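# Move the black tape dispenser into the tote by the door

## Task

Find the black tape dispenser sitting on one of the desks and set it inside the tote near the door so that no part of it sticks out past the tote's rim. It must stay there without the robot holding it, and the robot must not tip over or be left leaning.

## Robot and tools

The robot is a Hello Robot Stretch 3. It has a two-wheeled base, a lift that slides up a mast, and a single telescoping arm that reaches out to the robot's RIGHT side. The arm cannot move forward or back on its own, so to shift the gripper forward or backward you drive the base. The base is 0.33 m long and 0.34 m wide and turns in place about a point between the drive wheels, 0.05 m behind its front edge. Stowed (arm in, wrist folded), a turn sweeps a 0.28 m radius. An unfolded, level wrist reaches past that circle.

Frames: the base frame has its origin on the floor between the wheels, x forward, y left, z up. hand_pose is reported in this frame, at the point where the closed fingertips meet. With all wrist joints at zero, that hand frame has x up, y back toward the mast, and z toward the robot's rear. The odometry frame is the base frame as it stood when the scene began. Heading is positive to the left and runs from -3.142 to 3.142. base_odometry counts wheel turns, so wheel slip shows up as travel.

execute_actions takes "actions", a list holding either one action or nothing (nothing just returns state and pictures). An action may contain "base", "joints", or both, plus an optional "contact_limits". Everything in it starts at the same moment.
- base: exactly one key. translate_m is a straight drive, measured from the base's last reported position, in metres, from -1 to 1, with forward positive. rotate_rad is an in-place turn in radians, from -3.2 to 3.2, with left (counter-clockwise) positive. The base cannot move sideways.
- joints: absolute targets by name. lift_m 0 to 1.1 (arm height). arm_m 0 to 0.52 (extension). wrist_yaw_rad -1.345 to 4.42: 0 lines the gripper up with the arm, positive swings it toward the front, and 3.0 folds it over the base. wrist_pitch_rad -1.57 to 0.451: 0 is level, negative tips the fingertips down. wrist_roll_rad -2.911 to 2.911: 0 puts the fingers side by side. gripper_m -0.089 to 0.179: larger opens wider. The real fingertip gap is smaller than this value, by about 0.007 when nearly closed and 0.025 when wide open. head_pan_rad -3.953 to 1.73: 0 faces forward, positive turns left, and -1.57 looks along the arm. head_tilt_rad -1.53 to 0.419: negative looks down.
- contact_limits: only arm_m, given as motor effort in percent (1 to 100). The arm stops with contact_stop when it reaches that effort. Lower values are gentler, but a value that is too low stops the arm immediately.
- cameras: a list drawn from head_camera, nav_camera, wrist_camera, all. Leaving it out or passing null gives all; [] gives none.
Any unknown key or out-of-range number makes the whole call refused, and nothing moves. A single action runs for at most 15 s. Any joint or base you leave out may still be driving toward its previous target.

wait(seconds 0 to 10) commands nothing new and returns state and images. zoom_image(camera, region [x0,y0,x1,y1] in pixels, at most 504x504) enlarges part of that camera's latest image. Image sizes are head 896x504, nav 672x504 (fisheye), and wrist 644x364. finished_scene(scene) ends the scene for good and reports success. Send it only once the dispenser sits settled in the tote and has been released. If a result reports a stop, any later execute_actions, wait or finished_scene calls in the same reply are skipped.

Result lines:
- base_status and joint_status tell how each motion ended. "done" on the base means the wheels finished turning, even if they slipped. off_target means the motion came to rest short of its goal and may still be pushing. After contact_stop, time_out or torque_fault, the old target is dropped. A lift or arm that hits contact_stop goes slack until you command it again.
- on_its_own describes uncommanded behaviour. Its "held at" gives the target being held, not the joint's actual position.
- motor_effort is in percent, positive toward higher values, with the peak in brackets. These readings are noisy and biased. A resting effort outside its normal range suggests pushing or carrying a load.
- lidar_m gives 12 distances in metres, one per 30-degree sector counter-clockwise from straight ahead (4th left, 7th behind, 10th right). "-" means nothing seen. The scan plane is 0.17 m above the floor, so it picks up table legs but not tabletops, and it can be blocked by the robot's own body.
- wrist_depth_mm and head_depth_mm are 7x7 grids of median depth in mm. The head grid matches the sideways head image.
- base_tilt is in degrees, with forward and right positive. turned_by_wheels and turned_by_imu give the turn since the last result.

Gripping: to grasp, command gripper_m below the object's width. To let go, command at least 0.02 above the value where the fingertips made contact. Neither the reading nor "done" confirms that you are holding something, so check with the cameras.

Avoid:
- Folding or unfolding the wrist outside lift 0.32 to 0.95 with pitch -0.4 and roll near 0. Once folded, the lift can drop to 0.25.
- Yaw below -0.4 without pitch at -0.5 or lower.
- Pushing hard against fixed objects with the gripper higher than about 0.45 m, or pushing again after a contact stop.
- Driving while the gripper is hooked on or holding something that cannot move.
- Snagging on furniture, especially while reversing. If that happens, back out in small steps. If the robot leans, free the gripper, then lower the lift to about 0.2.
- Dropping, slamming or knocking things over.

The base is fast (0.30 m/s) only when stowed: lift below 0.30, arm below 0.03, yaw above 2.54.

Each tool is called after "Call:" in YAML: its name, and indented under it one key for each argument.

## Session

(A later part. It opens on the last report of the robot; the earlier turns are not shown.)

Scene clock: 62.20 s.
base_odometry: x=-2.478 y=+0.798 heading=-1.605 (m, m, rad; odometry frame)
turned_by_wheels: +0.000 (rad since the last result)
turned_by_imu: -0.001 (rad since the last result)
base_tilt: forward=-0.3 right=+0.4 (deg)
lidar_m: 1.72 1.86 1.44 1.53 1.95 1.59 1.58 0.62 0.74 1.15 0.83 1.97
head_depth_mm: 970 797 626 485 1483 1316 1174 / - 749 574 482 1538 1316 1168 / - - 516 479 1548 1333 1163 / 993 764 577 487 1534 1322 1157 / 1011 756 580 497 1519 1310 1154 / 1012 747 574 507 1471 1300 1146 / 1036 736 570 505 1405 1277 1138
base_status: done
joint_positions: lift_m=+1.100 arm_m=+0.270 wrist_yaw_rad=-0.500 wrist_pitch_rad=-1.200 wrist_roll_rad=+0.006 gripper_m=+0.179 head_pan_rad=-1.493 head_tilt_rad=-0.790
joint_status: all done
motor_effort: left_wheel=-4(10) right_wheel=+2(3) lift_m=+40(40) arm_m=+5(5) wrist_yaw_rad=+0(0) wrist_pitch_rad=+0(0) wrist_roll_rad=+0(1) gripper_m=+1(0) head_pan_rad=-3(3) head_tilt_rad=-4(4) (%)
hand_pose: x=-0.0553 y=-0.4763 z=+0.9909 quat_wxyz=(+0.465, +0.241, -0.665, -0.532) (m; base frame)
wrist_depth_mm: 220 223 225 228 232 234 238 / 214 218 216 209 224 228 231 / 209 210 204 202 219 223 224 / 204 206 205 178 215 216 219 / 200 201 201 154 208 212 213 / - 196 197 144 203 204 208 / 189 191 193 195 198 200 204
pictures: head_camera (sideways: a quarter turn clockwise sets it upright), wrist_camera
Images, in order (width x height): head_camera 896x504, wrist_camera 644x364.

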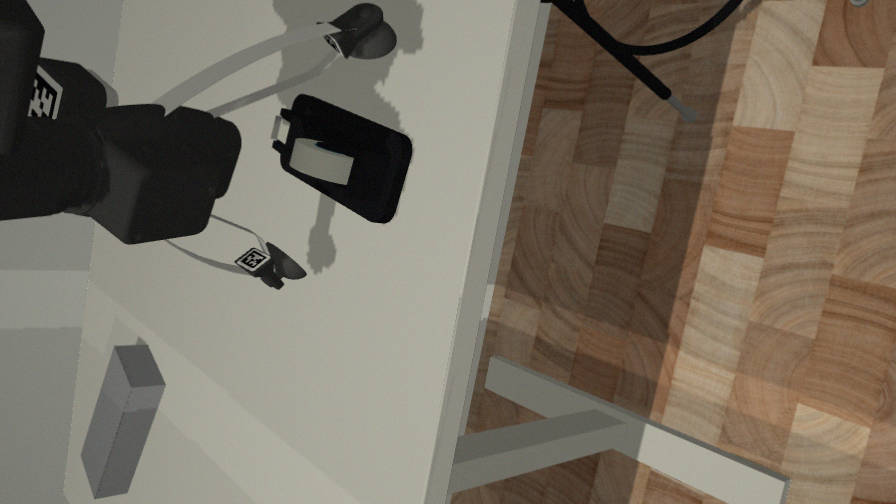

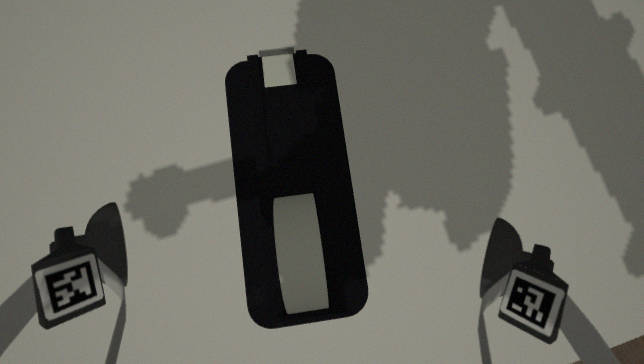

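Call:
execute_actions:
  actions:
    - {"joints":{"arm_m":0.292,"gripper_m":0.13},"base":{"translate_m":-0.02}}
  cameras: []

Call:
execute_actions:
  actions:
    - {"joints":{"lift_m":1.077}}
  cameras: ["wrist_camera"]

Call:
execute_actions:
  actions:
    - {"joints":{"gripper_m":-0.03}}
  cameras: ["wrist_camera"]

Call:
execute_actions:
  actions:
    - {"joints":{"lift_m":1.1,"wrist_pitch_rad":-1.0}}
  cameras: ["head_camera","wrist_camera"]

Scene clock: 63.87 s.
base_odometry: x=-2.478 y=+0.818 heading=-1.605 (m, m, rad; odometry frame)
turned_by_wheels: +0.000 (rad since the last result)
turned_by_imu: +0.000 (rad since the last result)
base_tilt: forward=-0.4 right=+0.5 (deg)
lidar_m: 1.74 1.88 1.45 1.53 1.93 1.57 1.56 0.61 0.73 1.15 0.83 1.97
head_depth_mm: 967 796 604 485 1453 1323 1173 / - 753 589 482 1514 1326 1172 / - 710 519 479 1546 1325 1166 / 994 748 576 488 1531 1316 1163 / 1005 755 581 495 1516 1307 1156 / 1016 746 575 496 1493 1303 1148 / 1032 741 569 503 1369 1277 1140
base_status: done
joint_positions: lift_m=+1.100 arm_m=+0.292 wrist_yaw_rad=-0.500 wrist_pitch_rad=-1.200 wrist_roll_rad=+0.006 gripper_m=+0.130 head_pan_rad=-1.493 head_tilt_rad=-0.790
joint_status: all done
motor_effort: left_wheel=-4(11) right_wheel=+2(3) lift_m=+40(41) arm_m=+5(5) wrist_yaw_rad=+0(0) wrist_pitch_rad=+0(0) wrist_roll_rad=+0(0) gripper_m=+1(96) head_pan_rad=-2(3) head_tilt_rad=-4(5) (%)
hand_pose: x=-0.0553 y=-0.4983 z=+0.9909 quat_wxyz=(+0.465, +0.241, -0.665, -0.532) (m; base frame)
wrist_depth_mm: 220 222 225 228 231 235 238 / 214 216 219 222 225 228 230 / 209 212 200 205 219 222 224 / 203 206 195 199 213 216 219 / 199 201 191 193 208 211 213 / 194 - 187 188 202 207 208 / - 191 184 165 199 200 202
pictures: none
No camera images: the call's "cameras" was empty. Leave "cameras" out to get every camera's image.

Scene clock: 64.83 s.
base_odometry: x=-2.478 y=+0.818 heading=-1.605 (m, m, rad; odometry frame)
turned_by_wheels: +0.000 (rad since the last result)
turned_by_imu: +0.000 (rad since the last result)
base_tilt: forward=-0.4 right=+0.5 (deg)
lidar_m: 1.74 1.87 1.45 1.53 1.92 1.57 1.55 0.61 0.73 1.15 0.84 1.97
head_depth_mm: 986 798 606 486 1445 1323 1171 / - 786 593 483 1512 1324 1171 / - - 519 478 1540 1324 1167 / 986 747 567 488 1541 1318 1156 / 1004 755 580 498 1517 1314 1157 / 1014 747 575 494 1499 1306 1144 / 1030 740 569 504 1369 1271 1140
base_status: not commanded
joint_positions: lift_m=+1.077 arm_m=+0.292 wrist_yaw_rad=-0.500 wrist_pitch_rad=-1.200 wrist_roll_rad=+0.006 gripper_m=+0.130 head_pan_rad=-1.493 head_tilt_rad=-0.790
joint_status: all done
motor_effort: left_wheel=-4(4) right_wheel=+3(3) lift_m=+26(36) arm_m=+5(5) wrist_yaw_rad=+0(0) wrist_pitch_rad=+0(0) wrist_roll_rad=+1(0) gripper_m=+2(0) head_pan_rad=-4(3) head_tilt_rad=-4(4) (%)
hand_pose: x=-0.0553 y=-0.4983 z=+0.9685 quat_wxyz=(+0.465, +0.241, -0.665, -0.532) (m; base frame)
wrist_depth_mm: 196 198 200 204 206 209 212 / 191 193 194 198 201 204 206 / 186 188 168 182 195 198 201 / 182 184 158 176 191 193 195 / 177 179 167 170 185 188 190 / 174 - 164 166 181 184 185 / - 171 161 134 177 177 181
pictures: wrist_camera
Images, in order (width x height): wrist_camera 644x364.

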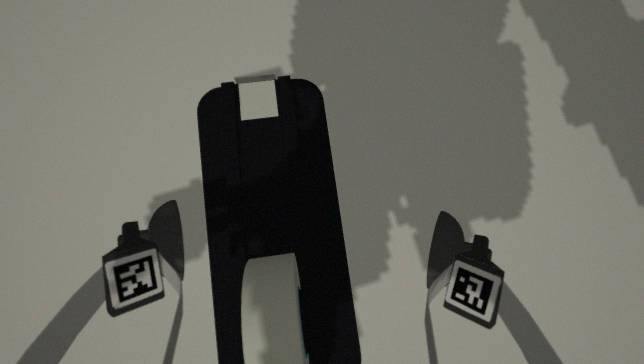

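Scene clock: 67.17 s.
base_odometry: x=-2.478 y=+0.818 heading=-1.605 (m, m, rad; odometry frame)
turned_by_wheels: +0.000 (rad since the last result)
turned_by_imu: +0.025 (rad since the last result)
base_tilt: forward=-0.4 right=+0.3 (deg)
lidar_m: 1.74 1.87 1.45 1.53 1.89 1.57 1.56 0.61 0.73 1.15 0.83 1.73
head_depth_mm: 987 802 606 486 1497 1317 1181 / - 790 582 484 1518 1312 1172 / - - 501 480 1538 1328 1171 / 997 768 588 490 1526 1322 1151 / 1024 760 583 500 1520 1316 1157 / 1025 753 577 509 1464 1299 1154 / 1047 745 573 1039 1428 1278 1145
base_status: not commanded
joint_positions: lift_m=+1.078 arm_m=+0.292 wrist_yaw_rad=-0.500 wrist_pitch_rad=-1.166 wrist_roll_rad=+0.003 gripper_m=-0.028 head_pan_rad=-1.493 head_tilt_rad=-0.790
joint_status: all done
motor_effort: left_wheel=-2(4) right_wheel=-1(2) lift_m=+13(26) arm_m=+5(5) wrist_yaw_rad=+0(0) wrist_pitch_rad=-14(15) wrist_roll_rad=+1(1) gripper_m=-42(99) head_pan_rad=-3(4) head_tilt_rad=-4(4) (%)
hand_pose: x=-0.0594 y=-0.5057 z=+0.9715 quat_wxyz=(+0.475, +0.231, -0.669, -0.524) (m; base frame)
wrist_depth_mm: 209 212 214 217 219 222 226 / 202 205 207 209 212 215 217 / 196 197 197 179 205 208 209 / 190 192 191 166 198 200 203 / 184 186 171 156 193 195 196 / 178 180 170 133 187 188 190 / 174 175 175 116 180 183 184
pictures: wrist_camera
Images, in order (width x height): wrist_camera 644x364.

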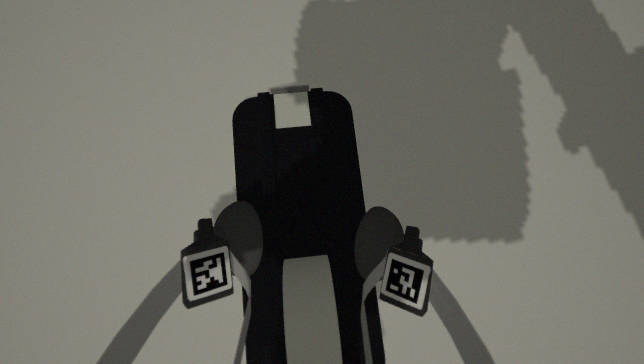

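Scene clock: 68.90 s.
base_odometry: x=-2.478 y=+0.818 heading=-1.605 (m, m, rad; odometry frame)
turned_by_wheels: +0.000 (rad since the last result)
turned_by_imu: +0.000 (rad since the last result)
base_tilt: forward=-0.3 right=+0.4 (deg)
lidar_m: 1.74 1.87 1.45 1.53 1.90 1.57 1.56 0.61 0.73 1.15 0.83 1.73
head_depth_mm: 969 797 603 486 1482 1311 1176 / - 746 542 481 1506 1306 1173 / - 709 513 478 1535 1326 1156 / 995 765 586 487 1534 1324 1156 / 1016 754 581 497 1527 1313 1157 / 1020 746 574 507 1456 1297 1152 / 1049 741 570 505 1434 1281 1147
base_status: not commanded
joint_positions: lift_m=+1.100 arm_m=+0.292 wrist_yaw_rad=-0.499 wrist_pitch_rad=-1.028 wrist_roll_rad=+0.003 gripper_m=-0.022 head_pan_rad=-1.493 head_tilt_rad=-0.791
joint_status: all done
on_its_own: gripper_m is held at -0.023, not at your -0.030, by its stall guard, which is still easing
motor_effort: left_wheel=-1(3) right_wheel=+1(4) lift_m=+44(45) arm_m=+5(5) wrist_yaw_rad=+0(5) wrist_pitch_rad=+12(32) wrist_roll_rad=+1(4) gripper_m=-12(42) head_pan_rad=-3(3) head_tilt_rad=-4(4) (%)
hand_pose: x=-0.0750 y=-0.5346 z=+1.0064 quat_wxyz=(+0.510, +0.184, -0.683, -0.490) (m; base frame)
wrist_depth_mm: 266 269 274 278 285 289 295 / 251 254 259 263 267 272 277 / 236 240 243 202 252 255 260 / 225 227 227 186 237 241 246 / 213 216 219 167 226 228 233 / 202 206 176 150 215 217 220 / 193 195 194 121 202 206 209
pictures: head_camera (sideways: a quarter turn clockwise sets it upright), wrist_camera
Images, in order (width x height): head_camera 896x504, wrist_camera 644x364.

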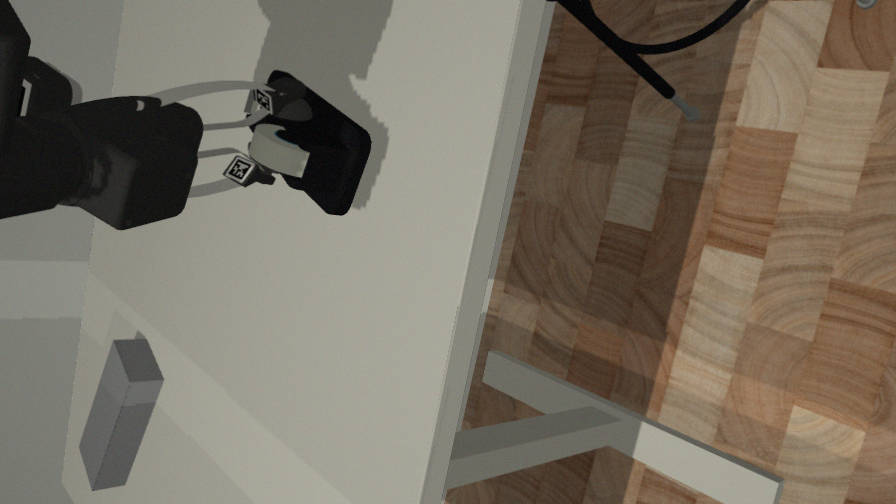

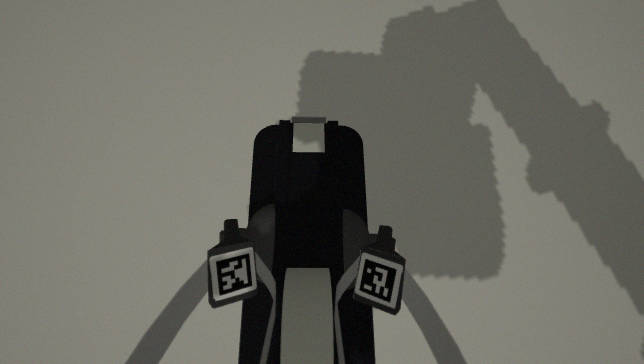

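Call:
execute_actions:
  actions:
    - {"joints":{"arm_m":0.1,"wrist_yaw_rad":0.5}}
  cameras: ["wrist_camera"]

Call:
execute_actions:
  actions:
    - {"joints":{"arm_m":0.0,"wrist_yaw_rad":1.57}}
  cameras: ["wrist_camera","nav_camera"]

Scene clock: 72.07 s.
base_odometry: x=-2.478 y=+0.818 heading=-1.605 (m, m, rad; odometry frame)
turned_by_wheels: +0.000 (rad since the last result)
turned_by_imu: +0.000 (rad since the last result)
base_tilt: forward=-0.3 right=+0.4 (deg)
lidar_m: 1.73 1.86 1.45 1.53 1.90 1.57 1.56 0.61 0.73 1.15 0.83 1.73
head_depth_mm: - - 603 486 1493 1316 1178 / - - - 481 1517 1318 1168 / - - - 466 1492 1324 1162 / 1003 - - 356 1435 1313 1157 / 1023 725 590 424 1497 1308 1153 / 1018 746 574 494 1452 1302 1144 / 1041 741 569 505 1432 1272 1135
base_status: not commanded
joint_positions: lift_m=+1.100 arm_m=+0.100 wrist_yaw_rad=+0.500 wrist_pitch_rad=-1.027 wrist_roll_rad=+0.003 gripper_m=-0.012 head_pan_rad=-1.493 head_tilt_rad=-0.791
joint_status: all done
on_its_own: gripper_m is held at -0.013, not at your -0.030, by its stall guard, which is not easing now
motor_effort: left_wheel=-1(1) right_wheel=+1(1) lift_m=+44(44) arm_m=-5(7) wrist_yaw_rad=+0(1) wrist_pitch_rad=+11(12) wrist_roll_rad=+2(2) gripper_m=-23(27) head_pan_rad=-2(2) head_tilt_rad=-4(4) (%)
hand_pose: x=+0.0321 y=-0.3436 z=+1.0065 quat_wxyz=(+0.682, +0.489, -0.512, -0.185) (m; base frame)
wrist_depth_mm: - 272 274 280 285 290 297 / - - 258 261 266 271 276 / - - 248 202 251 256 261 / - - - 186 238 240 244 / - - - 167 226 229 232 / - - 177 149 216 216 220 / - - - 121 - 207 210
pictures: wrist_camera
Images, in order (width x height): wrist_camera 644x364.

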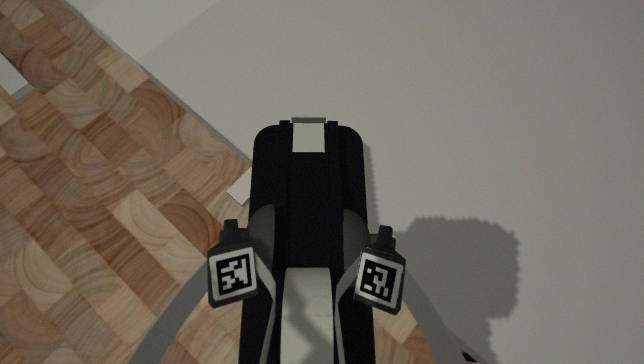

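Scene clock: 74.03 s.
base_odometry: x=-2.478 y=+0.818 heading=-1.605 (m, m, rad; odometry frame)
turned_by_wheels: +0.000 (rad since the last result)
turned_by_imu: +0.000 (rad since the last result)
base_tilt: forward=-0.3 right=+0.5 (deg)
lidar_m: 1.73 1.87 1.45 1.53 1.90 1.57 1.56 0.61 0.73 1.15 0.83 1.73
head_depth_mm: - - - - - 1314 1175 / - - - - - 1308 1179 / 989 772 590 - - 1304 1162 / 995 765 586 - - 1260 1138 / 1015 756 580 - - - - / 1023 746 596 - 1494 - - / 1045 737 610 - 1438 - -
base_status: not commanded
joint_positions: lift_m=+1.100 arm_m=+0.000 wrist_yaw_rad=+1.569 wrist_pitch_rad=-1.027 wrist_roll_rad=+0.004 gripper_m=-0.012 head_pan_rad=-1.493 head_tilt_rad=-0.791
joint_status: all done
on_its_own: gripper_m is held at -0.013, not at your -0.030, by its stall guard, which is not easing now
motor_effort: left_wheel=-1(1) right_wheel=+1(1) lift_m=+44(44) arm_m=-5(5) wrist_yaw_rad=+2(2) wrist_pitch_rad=+11(11) wrist_roll_rad=+1(1) gripper_m=-22(22) head_pan_rad=-4(4) head_tilt_rad=-4(4) (%)
hand_pose: x=+0.0906 y=-0.1457 z=+1.0065 quat_wxyz=(+0.681, +0.681, -0.192, +0.188) (m; base frame)
wrist_depth_mm: - - - - - - 315 / - - - - - - 301 / - - - 202 - - - / - - - 186 - - 750 / - - - 166 - - - / - - - 148 - - - / - - 169 121 - - -
pictures: nav_camera (sideways: a quarter turn counterclockwise sets it upright), wrist_camera
Images, in order (width x height): nav_camera 672x504, wrist_camera 644x364.

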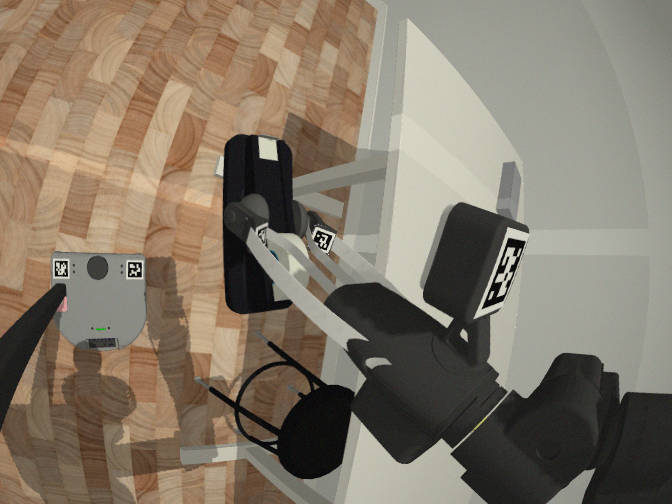

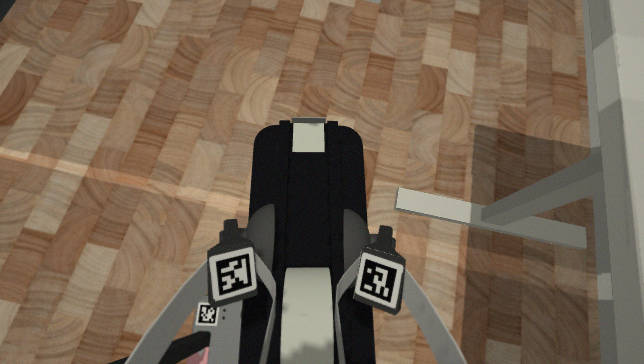

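Call:
execute_actions:
  actions:
    - {"base":{"rotate_rad":2.02},"joints":{"head_pan_rad":0,"head_tilt_rad":-0.6}}
  cameras: []

Call:
execute_actions:
  actions:
    - {"base":{"translate_m":1.0},"joints":{"lift_m":0.55}}
  cameras: ["head_camera"]

Call:
execute_actions:
  actions:
    - {"base":{"translate_m":0.75}}
  cameras: ["head_camera"]

Scene clock: 78.80 s.
base_odometry: x=-2.478 y=+0.818 heading=+0.415 (m, m, rad; odometry frame)
turned_by_wheels: +2.020 (rad since the last result)
turned_by_imu: +2.033 (rad since the last result)
base_tilt: forward=-0.4 right=+0.5 (deg)
lidar_m: 1.53 1.58 1.56 0.91 0.61 1.15 0.83 1.82 1.73 1.87 1.45 1.62
head_depth_mm: 1451 1591 1828 2007 1762 1495 1268 / 2956 1478 1633 1957 1808 1492 1260 / 2786 3185 3190 2207 1809 1478 1253 / 2394 2669 2869 2294 1787 1468 1254 / 2133 2357 2594 2281 1776 1460 1249 / 1884 2070 2244 2249 1773 1472 1240 / 1716 1842 2003 2086 1762 1449 1237
base_status: done
joint_positions: lift_m=+1.100 arm_m=+0.000 wrist_yaw_rad=+1.569 wrist_pitch_rad=-1.027 wrist_roll_rad=+0.004 gripper_m=-0.012 head_pan_rad=-0.007 head_tilt_rad=-0.606
joint_status: all done
on_its_own: gripper_m is held at -0.013, not at your -0.030, by its stall guard, which is not easing now
motor_effort: left_wheel=-4(10) right_wheel=+3(5) lift_m=+44(44) arm_m=-5(5) wrist_yaw_rad=+1(2) wrist_pitch_rad=+11(11) wrist_roll_rad=+1(1) gripper_m=-23(22) head_pan_rad=+3(39) head_tilt_rad=+2(14) (%)
hand_pose: x=+0.0906 y=-0.1457 z=+1.0065 quat_wxyz=(+0.681, +0.681, -0.192, +0.188) (m; base frame)
wrist_depth_mm: - - - - - - - / - - - - - - - / - - - 202 - - - / - - - 186 - - - / - - - 167 - - - / - - - 148 - - - / - - 169 121 - - -
pictures: none
No camera images: the call's "cameras" was empty. Leave "cameras" out to get every camera's image.

Scene clock: 89.80 s.
base_odometry: x=-1.563 y=+1.221 heading=+0.415 (m, m, rad; odometry frame)
turned_by_wheels: +0.000 (rad since the last result)
turned_by_imu: +0.002 (rad since the last result)
base_tilt: forward=-0.4 right=+0.5 (deg)
lidar_m: 1.28 1.00 0.98 1.05 1.57 1.30 1.82 2.49 1.89 1.05 1.09 0.62
head_depth_mm: 2386 2610 2814 2324 1823 1490 1119 / 2036 2332 2814 2309 1828 1493 1260 / 1701 1942 2244 2322 1803 1482 1257 / 1508 1680 1854 2074 1801 1477 1248 / 1329 1453 1615 1822 1778 1468 1246 / 1188 1277 1405 1567 1660 1455 1239 / 1066 1144 1248 1352 1495 1452 1237
base_status: done
joint_positions: lift_m=+0.550 arm_m=+0.000 wrist_yaw_rad=+1.569 wrist_pitch_rad=-1.027 wrist_roll_rad=+0.004 gripper_m=-0.012 head_pan_rad=-0.007 head_tilt_rad=-0.606
joint_status: all done
on_its_own: gripper_m is held at -0.013, not at your -0.030, by its stall guard, which is not easing now
motor_effort: left_wheel=-5(6) right_wheel=+3(5) lift_m=+31(40) arm_m=-5(5) wrist_yaw_rad=+2(2) wrist_pitch_rad=+11(11) wrist_roll_rad=+1(1) gripper_m=-22(22) head_pan_rad=+4(2) head_tilt_rad=+2(2) (%)
hand_pose: x=+0.0906 y=-0.1457 z=+0.4571 quat_wxyz=(+0.681, +0.681, -0.192, +0.188) (m; base frame)
wrist_depth_mm: 754 761 783 789 779 709 741 / 708 725 739 734 731 676 678 / 667 679 683 201 709 653 642 / 632 642 645 185 665 681 620 / 600 609 627 167 637 649 654 / 575 584 - 149 610 613 614 / 546 - 167 121 575 579 590
pictures: head_camera (sideways: a quarter turn clockwise sets it upright)
Images, in order (width x height): head_camera 896x504.

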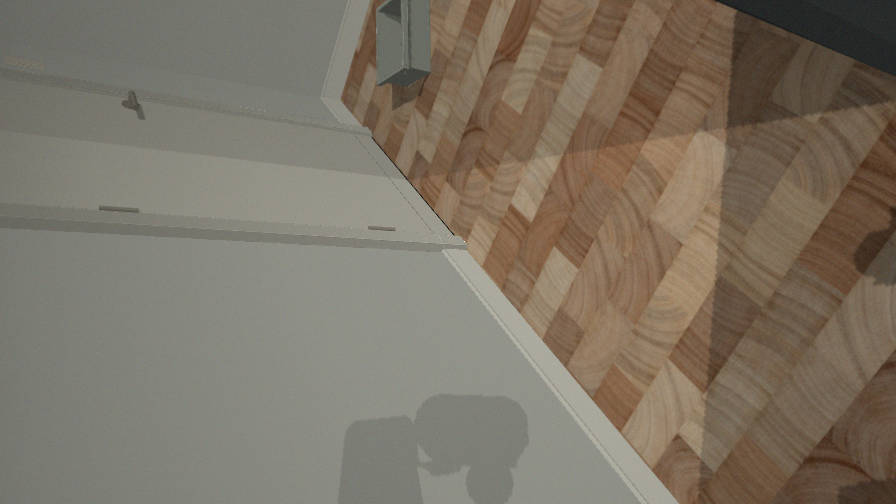

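Scene clock: 98.30 s.
base_odometry: x=-0.876 y=+1.523 heading=+0.415 (m, m, rad; odometry frame)
turned_by_wheels: +0.000 (rad since the last result)
turned_by_imu: +0.001 (rad since the last result)
base_tilt: forward=-0.3 right=+0.4 (deg)
lidar_m: 0.71 0.56 0.55 0.60 0.88 2.12 2.27 3.14 0.41 0.44 2.24 1.52
head_depth_mm: 1351 1611 2154 2290 1837 1488 1272 / 1094 1277 1531 1889 1834 1491 1268 / 925 1042 1204 1420 1667 1492 1259 / 822 919 1032 1186 1376 1434 1255 / 722 795 884 995 1133 1306 1241 / 645 702 771 850 951 1077 1186 / 580 629 683 745 820 911 1028
base_status: done
joint_positions: lift_m=+0.550 arm_m=+0.000 wrist_yaw_rad=+1.569 wrist_pitch_rad=-1.027 wrist_roll_rad=+0.004 gripper_m=-0.012 head_pan_rad=-0.007 head_tilt_rad=-0.606
joint_status: not commanded
on_its_own: gripper_m is held at -0.013, not at your -0.030, by its stall guard, which is not easing now
motor_effort: left_wheel=-5(6) right_wheel=+3(5) lift_m=+30(30) arm_m=-5(5) wrist_yaw_rad=+1(2) wrist_pitch_rad=+11(11) wrist_roll_rad=+1(1) gripper_m=-21(23) head_pan_rad=+3(4) head_tilt_rad=+3(2) (%)
hand_pose: x=+0.0906 y=-0.1457 z=+0.4571 quat_wxyz=(+0.681, +0.681, -0.192, +0.188) (m; base frame)
wrist_depth_mm: 578 704 778 791 801 817 838 / 622 705 725 736 758 768 770 / 651 677 682 202 710 731 731 / 633 643 649 186 668 676 698 / 600 607 621 167 640 645 654 / 574 583 - 148 617 616 475 / 546 - 167 121 579 570 419
pictures: head_camera (sideways: a quarter turn clockwise sets it upright)
Images, in order (width x height): head_camera 896x504.

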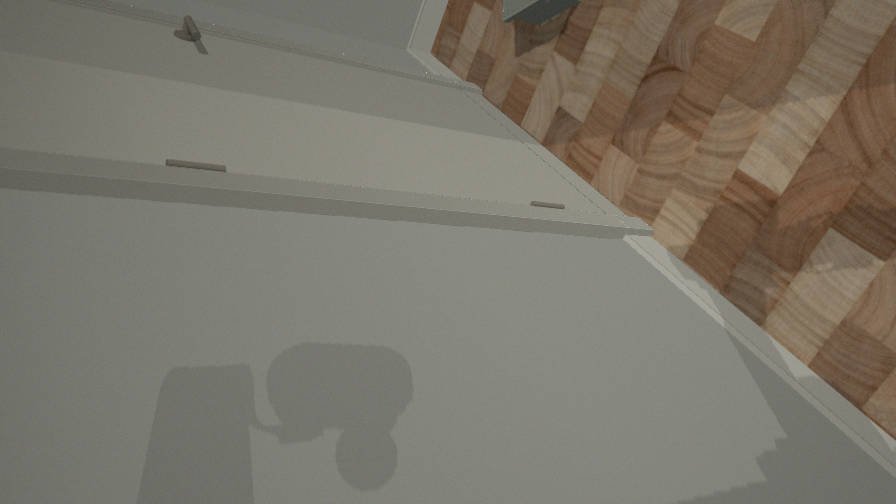

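Call:
execute_actions:
  actions:
    - {"base":{"rotate_rad":-0.53}}
  cameras: []

Call:
execute_actions:
  actions:
    - {"base":{"translate_m":0.8}}
  cameras: ["head_camera"]

Scene clock: 100.47 s.
base_odometry: x=-0.876 y=+1.523 heading=-0.115 (m, m, rad; odometry frame)
turned_by_wheels: -0.530 (rad since the last result)
turned_by_imu: -0.534 (rad since the last result)
base_tilt: forward=-0.4 right=+0.4 (deg)
lidar_m: 1.51 0.72 0.56 0.55 0.59 0.87 2.13 2.55 3.12 0.41 0.44 2.24
head_depth_mm: 1832 2030 2229 2342 1835 1499 1273 / 1857 2049 2274 2340 1819 1498 1263 / 1872 2063 2260 2326 1809 1484 1263 / 1862 2063 2300 2136 1788 1475 1251 / 1882 2113 2305 2250 1778 1469 1247 / 1856 2010 2165 2099 1774 1459 1241 / 1360 1420 1468 1534 1597 1455 1236
base_status: done
joint_positions: lift_m=+0.550 arm_m=+0.000 wrist_yaw_rad=+1.569 wrist_pitch_rad=-1.027 wrist_roll_rad=+0.004 gripper_m=-0.012 head_pan_rad=-0.007 head_tilt_rad=-0.606
joint_status: not commanded
on_its_own: gripper_m is held at -0.013, not at your -0.030, by its stall guard, which is not easing now
motor_effort: left_wheel=+7(12) right_wheel=-3(6) lift_m=+30(31) arm_m=-5(5) wrist_yaw_rad=+1(1) wrist_pitch_rad=+11(11) wrist_roll_rad=+1(1) gripper_m=-22(23) head_pan_rad=+3(3) head_tilt_rad=+2(2) (%)
hand_pose: x=+0.0906 y=-0.1457 z=+0.4571 quat_wxyz=(+0.681, +0.681, -0.192, +0.188) (m; base frame)
wrist_depth_mm: 749 756 769 788 788 828 352 / 704 712 721 737 748 532 343 / 662 679 684 202 713 509 332 / 631 641 648 186 663 490 323 / 604 603 622 167 635 468 315 / 579 587 - 148 607 448 306 / 545 - 168 121 570 432 299
pictures: none
No camera images: the call's "cameras" was empty. Leave "cameras" out to get every camera's image.

Scene clock: 109.53 s.
base_odometry: x=-0.081 y=+1.431 heading=-0.115 (m, m, rad; odometry frame)
turned_by_wheels: +0.000 (rad since the last result)
turned_by_imu: +0.002 (rad since the last result)
base_tilt: forward=-0.3 right=+0.5 (deg)
lidar_m: 1.33 0.59 0.48 0.47 0.51 0.75 2.77 0.63 0.58 2.02 1.83 1.44
head_depth_mm: 1165 1282 1428 1603 1756 1499 1270 / 1177 1291 1430 1603 1751 1488 1251 / 1185 1293 1448 1630 1773 1441 1261 / 1186 1314 1460 1639 1760 1454 1260 / 1198 1326 1474 1655 1782 1425 1239 / 1206 1326 1479 1676 1713 1470 1234 / 1179 1243 1293 1282 1350 1385 1233
base_status: done
joint_positions: lift_m=+0.550 arm_m=+0.000 wrist_yaw_rad=+1.569 wrist_pitch_rad=-1.027 wrist_roll_rad=+0.004 gripper_m=-0.012 head_pan_rad=-0.007 head_tilt_rad=-0.606
joint_status: not commanded
on_its_own: gripper_m is held at -0.013, not at your -0.030, by its stall guard, which is not easing now
motor_effort: left_wheel=+6(12) right_wheel=-3(2) lift_m=+30(30) arm_m=-5(5) wrist_yaw_rad=+1(1) wrist_pitch_rad=+11(11) wrist_roll_rad=+1(1) gripper_m=-23(24) head_pan_rad=+3(4) head_tilt_rad=+2(2) (%)
hand_pose: x=+0.0906 y=-0.1457 z=+0.4571 quat_wxyz=(+0.681, +0.681, -0.192, +0.188) (m; base frame)
wrist_depth_mm: 662 773 768 782 802 818 818 / 682 717 726 751 750 763 775 / 655 678 690 202 710 722 730 / 632 646 635 185 670 676 684 / 602 619 623 167 642 641 653 / 577 585 - 149 606 613 622 / 546 - 168 121 568 579 588
pictures: head_camera (sideways: a quarter turn clockwise sets it upright)
Images, in order (width x height): head_camera 896x504.

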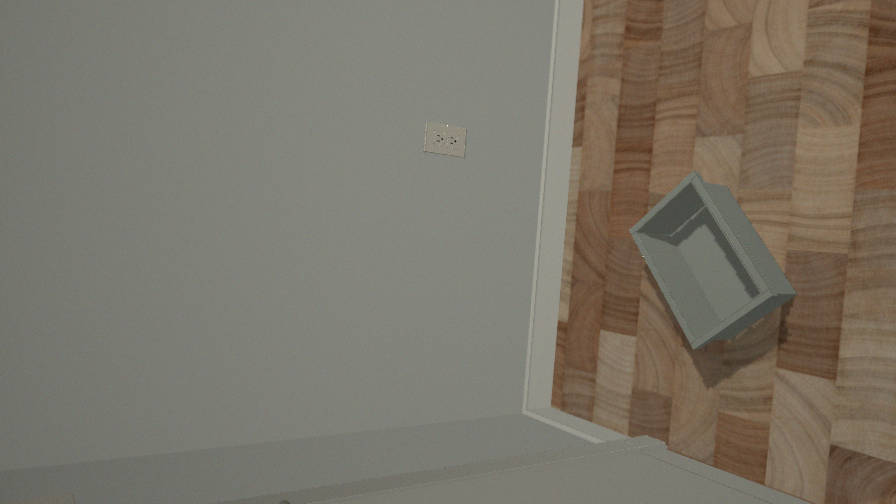

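Call:
execute_actions:
  actions:
    - {"base":{"translate_m":0.3}}
  cameras: []

Call:
execute_actions:
  actions:
    - {"base":{"rotate_rad":1.48},"joints":{"head_pan_rad":-1.5,"head_tilt_rad":-1.0,"arm_m":0.4,"lift_m":0.45}}
  cameras: []

Call:
execute_actions:
  actions:
    - {"joints":{"wrist_yaw_rad":2.32}}
  cameras: ["head_camera","wrist_camera"]

Scene clock: 114.57 s.
base_odometry: x=+0.217 y=+1.397 heading=-0.115 (m, m, rad; odometry frame)
turned_by_wheels: +0.000 (rad since the last result)
turned_by_imu: +0.001 (rad since the last result)
base_tilt: forward=-0.4 right=+0.4 (deg)
lidar_m: 1.12 0.55 0.43 0.42 0.48 0.70 2.90 0.80 0.98 3.01 1.44 1.14
head_depth_mm: 912 1005 1116 1252 1421 1493 1265 / 922 1017 1127 1264 1443 1485 1262 / 930 1020 1131 1279 1446 1481 1211 / 934 1028 1141 1287 1476 1482 1227 / 938 1038 1158 1298 1483 1477 1191 / 942 1038 1161 1308 1496 1455 1245 / 951 1047 1149 1248 1304 1346 1205
base_status: done
joint_positions: lift_m=+0.550 arm_m=+0.000 wrist_yaw_rad=+1.569 wrist_pitch_rad=-1.027 wrist_roll_rad=+0.004 gripper_m=-0.012 head_pan_rad=-0.007 head_tilt_rad=-0.606
joint_status: not commanded
on_its_own: gripper_m is held at -0.013, not at your -0.030, by its stall guard, which is not easing now
motor_effort: left_wheel=+5(13) right_wheel=-4(3) lift_m=+30(30) arm_m=-5(5) wrist_yaw_rad=+2(1) wrist_pitch_rad=+11(11) wrist_roll_rad=+1(1) gripper_m=-22(22) head_pan_rad=+4(4) head_tilt_rad=+2(2) (%)
hand_pose: x=+0.0906 y=-0.1457 z=+0.4571 quat_wxyz=(+0.681, +0.681, -0.192, +0.188) (m; base frame)
wrist_depth_mm: 630 754 747 742 803 813 843 / 647 720 715 734 764 771 781 / 652 674 690 202 713 720 729 / 636 642 636 186 670 677 691 / 605 613 625 167 639 645 653 / 575 583 - 148 611 612 620 / 545 - 168 121 571 578 592
pictures: none
No camera images: the call's "cameras" was empty. Leave "cameras" out to get every camera's image.

Scene clock: 118.70 s.
base_odometry: x=+0.217 y=+1.397 heading=+1.365 (m, m, rad; odometry frame)
turned_by_wheels: +1.480 (rad since the last result)
turned_by_imu: +1.490 (rad since the last result)
base_tilt: forward=-0.3 right=+0.5 (deg)
lidar_m: 0.41 0.46 0.63 1.75 0.80 0.87 2.43 1.59 1.16 1.12 0.60 0.44
head_depth_mm: 1028 1211 1454 1566 1383 1244 1128 / 1033 1215 1470 1564 1382 1242 1127 / 1045 1228 1493 1498 1332 1223 - / 1048 1235 1505 1561 1341 1228 1146 / 1058 1250 1527 1531 1308 1214 1116 / 1068 1263 1547 1513 1341 1215 1103 / 1072 1197 1315 1317 1300 1207 1096
base_status: done
joint_positions: lift_m=+0.450 arm_m=+0.400 wrist_yaw_rad=+1.569 wrist_pitch_rad=-1.026 wrist_roll_rad=+0.004 gripper_m=-0.012 head_pan_rad=-1.493 head_tilt_rad=-0.988
joint_status: all done
on_its_own: gripper_m is held at -0.013, not at your -0.030, by its stall guard, which is not easing now
motor_effort: left_wheel=-4(10) right_wheel=+2(7) lift_m=+31(30) arm_m=+5(6) wrist_yaw_rad=+0(1) wrist_pitch_rad=+11(11) wrist_roll_rad=+1(1) gripper_m=-24(23) head_pan_rad=-2(37) head_tilt_rad=-5(29) (%)
hand_pose: x=+0.0908 y=-0.5450 z=+0.3572 quat_wxyz=(+0.681, +0.681, -0.192, +0.188) (m; base frame)
wrist_depth_mm: 481 477 468 461 456 455 460 / 580 587 586 579 561 559 555 / 557 564 576 202 591 605 601 / 532 541 534 186 561 560 568 / 507 510 524 167 532 539 548 / 482 488 176 148 504 509 515 / 459 462 461 121 471 486 491
pictures: none
No camera images: the call's "cameras" was empty. Leave "cameras" out to get every camera's image.

Scene clock: 120.03 s.
base_odometry: x=+0.217 y=+1.397 heading=+1.365 (m, m, rad; odometry frame)
turned_by_wheels: +0.000 (rad since the last result)
turned_by_imu: +0.000 (rad since the last result)
base_tilt: forward=-0.3 right=+0.5 (deg)
lidar_m: 0.41 0.46 0.63 1.75 0.80 0.87 2.43 1.59 1.16 1.12 0.60 0.44
head_depth_mm: 1026 1211 1481 1563 1384 1247 1131 / 1039 1215 1479 1566 1374 1242 1124 / 1042 1226 1489 1508 1334 1230 - / 1052 1242 1512 1546 1312 1225 1149 / 1062 1247 1524 1532 1290 1224 1113 / 1066 1262 1554 1519 1344 1210 1102 / 1076 1204 1313 1318 1297 1205 1097
base_status: not commanded
joint_positions: lift_m=+0.450 arm_m=+0.400 wrist_yaw_rad=+2.318 wrist_pitch_rad=-1.026 wrist_roll_rad=+0.004 gripper_m=-0.012 head_pan_rad=-1.493 head_tilt_rad=-0.988
joint_status: all done
on_its_own: gripper_m is held at -0.013, not at your -0.030, by its stall guard, which is not easing now
motor_effort: left_wheel=-3(4) right_wheel=+2(2) lift_m=+31(30) arm_m=+5(5) wrist_yaw_rad=+2(2) wrist_pitch_rad=+11(11) wrist_roll_rad=+1(1) gripper_m=-22(22) head_pan_rad=-2(4) head_tilt_rad=-6(6) (%)
hand_pose: x=+0.0610 y=-0.4685 z=+0.3572 quat_wxyz=(+0.565, +0.704, +0.071, +0.424) (m; base frame)
wrist_depth_mm: 641 648 656 648 498 394 322 / - 611 615 621 579 442 355 / - 583 579 201 593 502 396 / - 534 537 186 561 558 445 / 506 509 525 167 537 542 496 / 486 490 176 148 509 511 516 / 455 465 466 121 472 484 488
pictures: head_camera (sideways: a quarter turn clockwise sets it upright), wrist_camera
Images, in order (width x height): head_camera 896x504, wrist_camera 644x364.

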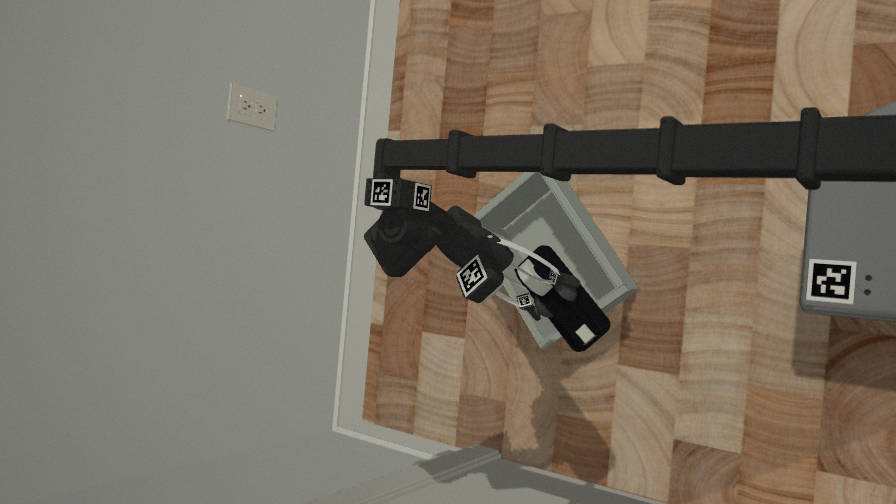

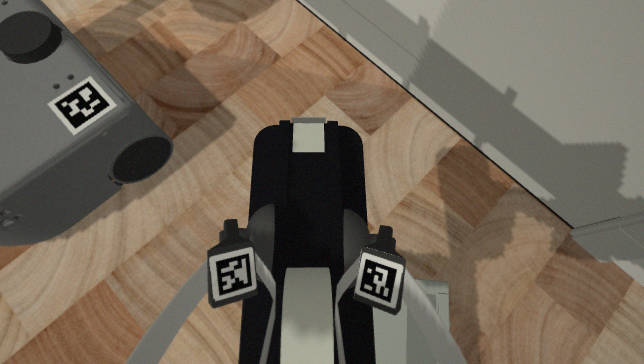

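Call:
execute_actions:
  actions:
    - {"base":{"translate_m":-0.055},"joints":{"arm_m":0.515}}
  cameras: []

Call:
execute_actions:
  actions:
    - {"joints":{"lift_m":0.32}}
  cameras: ["head_camera","wrist_camera"]

Scene clock: 122.70 s.
base_odometry: x=+0.205 y=+1.343 heading=+1.365 (m, m, rad; odometry frame)
turned_by_wheels: +0.000 (rad since the last result)
turned_by_imu: -0.001 (rad since the last result)
base_tilt: forward=-0.3 right=+0.5 (deg)
lidar_m: 0.47 0.52 0.70 1.96 0.77 0.87 2.42 1.59 1.16 1.12 0.67 0.50
head_depth_mm: 1028 1210 1453 1559 1399 1243 1127 / 1037 1218 1489 1551 1376 1234 1122 / 1044 1232 1409 1543 1347 1226 - / 1047 1236 1458 1483 1341 1223 1145 / 1064 1251 1531 1525 1328 1213 1117 / 1066 1265 1532 1517 1344 1215 1099 / 1077 1265 1451 1448 1336 1208 1092
base_status: done
joint_positions: lift_m=+0.450 arm_m=+0.515 wrist_yaw_rad=+2.319 wrist_pitch_rad=-1.026 wrist_roll_rad=+0.004 gripper_m=-0.012 head_pan_rad=-1.493 head_tilt_rad=-0.988
joint_status: all done
on_its_own: gripper_m is held at -0.013, not at your -0.030, by its stall guard, which is not easing now
motor_effort: left_wheel=-4(10) right_wheel=+2(4) lift_m=+31(30) arm_m=+5(3) wrist_yaw_rad=+1(2) wrist_pitch_rad=+11(11) wrist_roll_rad=+1(1) gripper_m=-22(22) head_pan_rad=-3(3) head_tilt_rad=-5(5) (%)
hand_pose: x=+0.0610 y=-0.5835 z=+0.3572 quat_wxyz=(+0.565, +0.704, +0.071, +0.424) (m; base frame)
wrist_depth_mm: 642 640 648 657 563 449 371 / - 609 616 619 619 504 408 / - 562 570 202 591 579 446 / 535 540 534 186 559 565 499 / 505 514 523 167 528 539 536 / 482 488 177 148 509 513 514 / 458 464 363 121 385 485 487
pictures: none
No camera images: the call's "cameras" was empty. Leave "cameras" out to get every camera's image.

Scene clock: 124.70 s.
base_odometry: x=+0.205 y=+1.343 heading=+1.365 (m, m, rad; odometry frame)
turned_by_wheels: +0.000 (rad since the last result)
turned_by_imu: +0.000 (rad since the last result)
base_tilt: forward=-0.3 right=+0.5 (deg)
lidar_m: 0.47 0.51 0.70 1.96 0.77 0.87 2.43 1.59 1.16 1.12 0.67 0.49
head_depth_mm: 1028 1206 1461 1559 1389 1235 1126 / 1037 1221 1473 1557 1375 1241 1136 / 1040 1234 1476 1528 1347 1244 - / 1049 1234 1506 1428 1312 1220 1150 / 1058 1255 1532 1528 1293 1221 1117 / 1068 1262 1549 1529 1352 1215 1098 / 1073 1261 1449 1444 1338 1206 1092
base_status: not commanded
joint_positions: lift_m=+0.320 arm_m=+0.515 wrist_yaw_rad=+2.319 wrist_pitch_rad=-1.026 wrist_roll_rad=+0.004 gripper_m=-0.012 head_pan_rad=-1.493 head_tilt_rad=-0.988
joint_status: all done
on_its_own: gripper_m is held at -0.013, not at your -0.030, by its stall guard, which is not easing now
motor_effort: left_wheel=-4(4) right_wheel=+3(2) lift_m=+31(31) arm_m=+5(5) wrist_yaw_rad=+1(1) wrist_pitch_rad=+11(11) wrist_roll_rad=+1(1) gripper_m=-23(24) head_pan_rad=-4(3) head_tilt_rad=-5(5) (%)
hand_pose: x=+0.0610 y=-0.5835 z=+0.2272 quat_wxyz=(+0.565, +0.704, +0.071, +0.424) (m; base frame)
wrist_depth_mm: 485 484 491 495 500 450 372 / 440 452 460 464 470 473 408 / 424 429 426 202 446 448 445 / 399 405 297 187 336 425 431 / 381 383 380 167 327 402 407 / 361 366 177 148 274 380 385 / 345 349 241 121 327 363 368
pictures: head_camera (sideways: a quarter turn clockwise sets it upright), wrist_camera
Images, in order (width x height): head_camera 896x504, wrist_camera 644x364.

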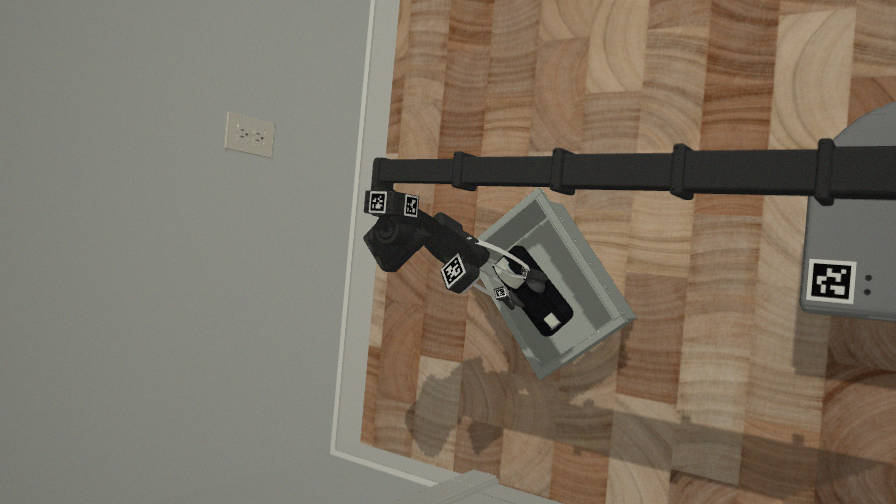

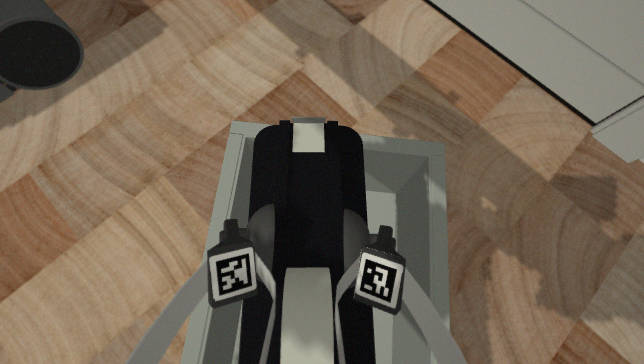

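Call:
execute_actions:
  actions:
    - {"base":{"translate_m":-0.015},"joints":{"arm_m":0.52,"wrist_yaw_rad":2.12,"lift_m":0.27}}
  cameras: ["head_camera","wrist_camera"]

Scene clock: 126.50 s.
base_odometry: x=+0.202 y=+1.328 heading=+1.365 (m, m, rad; odometry frame)
turned_by_wheels: +0.000 (rad since the last result)
turned_by_imu: +0.000 (rad since the last result)
base_tilt: forward=-0.3 right=+0.5 (deg)
lidar_m: 0.48 0.53 0.73 2.01 0.77 0.87 2.43 1.59 1.16 0.57 0.69 0.51
head_depth_mm: 1031 1215 1464 1562 1379 1248 1130 / 1034 1219 1489 1552 1382 1242 1134 / 1042 1229 1491 1521 1368 1234 - / 1053 1240 1511 1535 1321 1217 1148 / 1059 1252 1527 1521 1299 1215 1115 / 1067 1269 1541 1518 1330 1212 1101 / 1073 1279 1463 1457 1332 1206 1102
base_status: done
joint_positions: lift_m=+0.270 arm_m=+0.519 wrist_yaw_rad=+2.121 wrist_pitch_rad=-1.026 wrist_roll_rad=+0.004 gripper_m=-0.012 head_pan_rad=-1.493 head_tilt_rad=-0.988
joint_status: all done
on_its_own: gripper_m is held at -0.013, not at your -0.030, by its stall guard, which is not easing now
motor_effort: left_wheel=-4(10) right_wheel=+3(4) lift_m=+30(31) arm_m=+5(6) wrist_yaw_rad=+0(2) wrist_pitch_rad=+11(11) wrist_roll_rad=+1(0) gripper_m=-23(23) head_pan_rad=-3(3) head_tilt_rad=-6(5) (%)
hand_pose: x=+0.0743 y=-0.6058 z=+0.1772 quat_wxyz=(+0.604, +0.708, +0.001, +0.367) (m; base frame)
wrist_depth_mm: 413 420 426 431 436 438 378 / 390 396 400 405 410 420 414 / 368 367 272 203 305 394 398 / 349 348 285 185 311 371 374 / 330 331 275 167 255 352 358 / 314 316 176 148 216 334 338 / 300 300 224 121 304 313 321
pictures: head_camera (sideways: a quarter turn clockwise sets it upright), wrist_camera
Images, in order (width x height): head_camera 896x504, wrist_camera 644x364.

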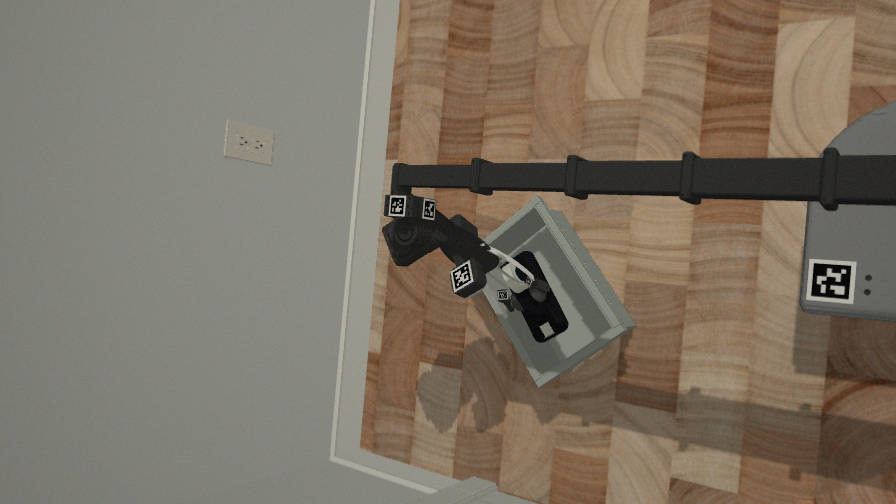

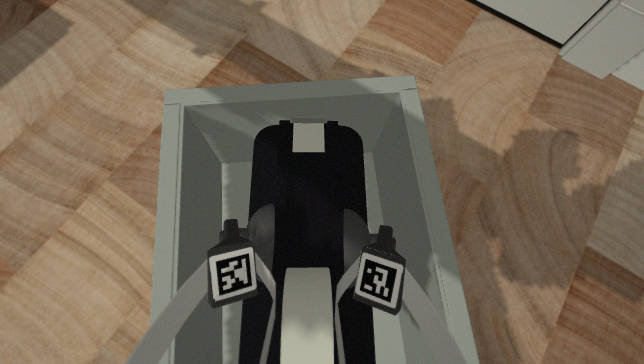

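Centered. Lower.

Call:
execute_actions:
  actions:
    - {"joints":{"lift_m":0.175}}
  cameras: ["wrist_camera"]

Call:
execute_actions:
  actions:
    - {"joints":{"gripper_m":0.06}}
  cameras: ["wrist_camera"]

Call:
execute_actions:
  actions:
    - {"joints":{"lift_m":0.36}}
  cameras: ["head_camera","wrist_camera"]

Scene clock: 128.50 s.
base_odometry: x=+0.202 y=+1.328 heading=+1.365 (m, m, rad; odometry frame)
turned_by_wheels: +0.000 (rad since the last result)
turned_by_imu: +0.000 (rad since the last result)
base_tilt: forward=-0.3 right=+0.5 (deg)
lidar_m: 0.48 0.53 0.73 2.02 0.76 0.87 2.42 1.59 1.16 1.12 0.69 0.51
head_depth_mm: 1032 1212 1466 1568 1385 1240 1128 / 1039 1217 1472 1554 1368 1243 1137 / 1045 1230 1489 1565 1346 1229 - / 1050 1238 1510 1587 1310 1222 1150 / 1056 1254 1519 1526 1300 1219 1124 / 1061 1261 1540 1504 1332 1219 1097 / 1079 1269 1461 1440 1342 1206 1099
base_status: not commanded
joint_positions: lift_m=+0.175 arm_m=+0.519 wrist_yaw_rad=+2.121 wrist_pitch_rad=-1.026 wrist_roll_rad=+0.004 gripper_m=-0.012 head_pan_rad=-1.493 head_tilt_rad=-0.988
joint_status: all done
on_its_own: gripper_m is held at -0.013, not at your -0.030, by its stall guard, which is not easing now
motor_effort: left_wheel=-4(4) right_wheel=+2(2) lift_m=+30(31) arm_m=+5(5) wrist_yaw_rad=+0(0) wrist_pitch_rad=+11(11) wrist_roll_rad=+1(1) gripper_m=-21(23) head_pan_rad=-2(2) head_tilt_rad=-6(5) (%)
hand_pose: x=+0.0743 y=-0.6058 z=+0.0822 quat_wxyz=(+0.604, +0.708, +0.001, +0.367) (m; base frame)
wrist_depth_mm: 295 166 182 188 187 317 326 / 278 177 223 233 221 162 307 / 259 172 262 202 236 153 287 / 132 167 250 186 245 145 268 / 124 163 242 167 231 139 256 / 119 157 177 148 213 142 241 / 112 143 214 121 221 145 226
pictures: wrist_camera
Images, in order (width x height): wrist_camera 644x364.

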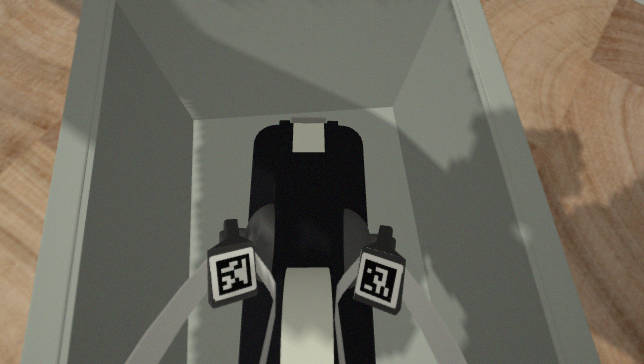

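Scene clock: 129.70 s.
base_odometry: x=+0.202 y=+1.328 heading=+1.365 (m, m, rad; odometry frame)
turned_by_wheels: +0.000 (rad since the last result)
turned_by_imu: +0.000 (rad since the last result)
base_tilt: forward=-0.3 right=+0.4 (deg)
lidar_m: 0.48 0.53 0.73 2.02 0.77 0.87 2.43 1.59 1.16 1.12 0.70 0.51
head_depth_mm: 1027 1211 1460 1562 1381 1237 1128 / 1041 1214 1473 1554 1378 1237 1126 / 1045 1230 1487 1582 1368 1235 - / 1052 1242 1506 1579 1317 1223 1146 / 1058 1248 1530 1516 1328 1212 1122 / 1063 1264 1536 1515 1321 1207 1099 / 1074 1275 1462 1449 1336 1205 1100
base_status: not commanded
joint_positions: lift_m=+0.175 arm_m=+0.519 wrist_yaw_rad=+2.120 wrist_pitch_rad=-1.013 wrist_roll_rad=+0.004 gripper_m=+0.060 head_pan_rad=-1.493 head_tilt_rad=-0.988
joint_status: all done
motor_effort: left_wheel=-4(4) right_wheel=+2(2) lift_m=+31(30) arm_m=+5(5) wrist_yaw_rad=+0(1) wrist_pitch_rad=+5(11) wrist_roll_rad=+1(1) gripper_m=+0(93) head_pan_rad=-3(2) head_tilt_rad=-6(6) (%)
hand_pose: x=+0.0770 y=-0.6043 z=+0.0837 quat_wxyz=(+0.602, +0.708, -0.004, +0.370) (m; base frame)
wrist_depth_mm: 305 167 179 186 185 325 334 / 283 178 220 231 218 299 312 / 264 173 267 273 236 162 292 / 134 168 256 244 244 146 273 / 125 164 244 221 215 139 258 / 120 149 227 204 209 142 245 / 113 167 218 177 223 137 229
pictures: wrist_camera
Images, in order (width x height): wrist_camera 644x364.

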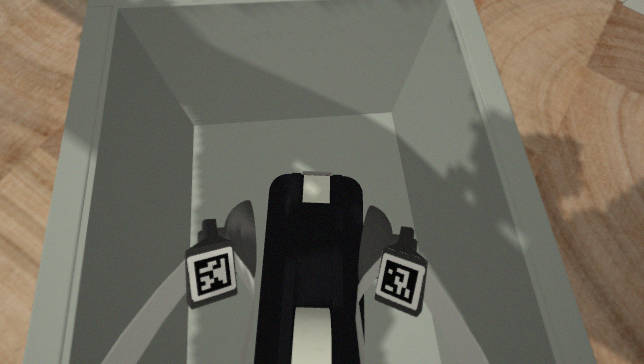

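Scene clock: 132.20 s.
base_odometry: x=+0.202 y=+1.328 heading=+1.365 (m, m, rad; odometry frame)
turned_by_wheels: +0.000 (rad since the last result)
turned_by_imu: +0.000 (rad since the last result)
base_tilt: forward=-0.4 right=+0.5 (deg)
lidar_m: 0.48 0.53 0.72 2.02 0.76 0.87 2.43 1.59 1.16 1.12 0.69 0.51
head_depth_mm: 1032 1208 1468 1563 1375 1245 1121 / 1037 1218 1476 1553 1365 1232 1125 / 1043 1233 1455 1544 1353 1220 - / 1051 1242 1461 1493 1322 1224 1148 / 1060 1252 1525 1520 1324 1216 1113 / 1064 1261 1538 1515 1329 1209 1095 / 1068 1269 1464 1456 1343 1213 1091
base_status: not commanded
joint_positions: lift_m=+0.360 arm_m=+0.519 wrist_yaw_rad=+2.120 wrist_pitch_rad=-1.013 wrist_roll_rad=+0.004 gripper_m=+0.060 head_pan_rad=-1.493 head_tilt_rad=-0.988
joint_status: all done
motor_effort: left_wheel=-4(4) right_wheel=+3(2) lift_m=+40(42) arm_m=+5(4) wrist_yaw_rad=+0(0) wrist_pitch_rad=+5(5) wrist_roll_rad=+0(1) gripper_m=+2(1) head_pan_rad=-3(3) head_tilt_rad=-5(6) (%)
hand_pose: x=+0.0770 y=-0.6043 z=+0.2683 quat_wxyz=(+0.602, +0.708, -0.004, +0.370) (m; base frame)
wrist_depth_mm: 534 538 548 556 528 445 382 / 500 507 516 521 536 509 429 / 470 474 480 487 496 506 493 / 445 447 383 435 463 471 479 / 420 424 429 430 442 448 451 / 402 405 401 392 420 422 426 / 379 386 381 371 364 407 406
pictures: head_camera (sideways: a quarter turn clockwise sets it upright), wrist_camera
Images, in order (width x height): head_camera 896x504, wrist_camera 644x364.

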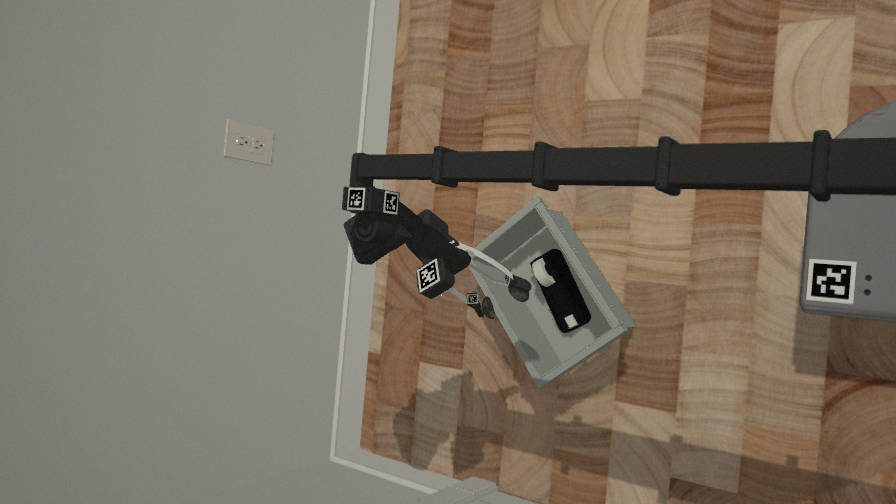

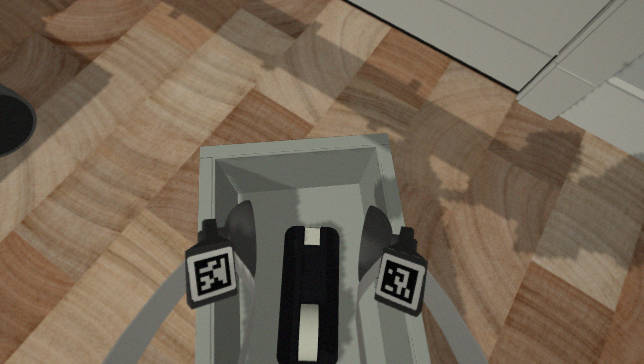

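Call:
finished_scene:
  scene: 2

The scene is finished: the task was done.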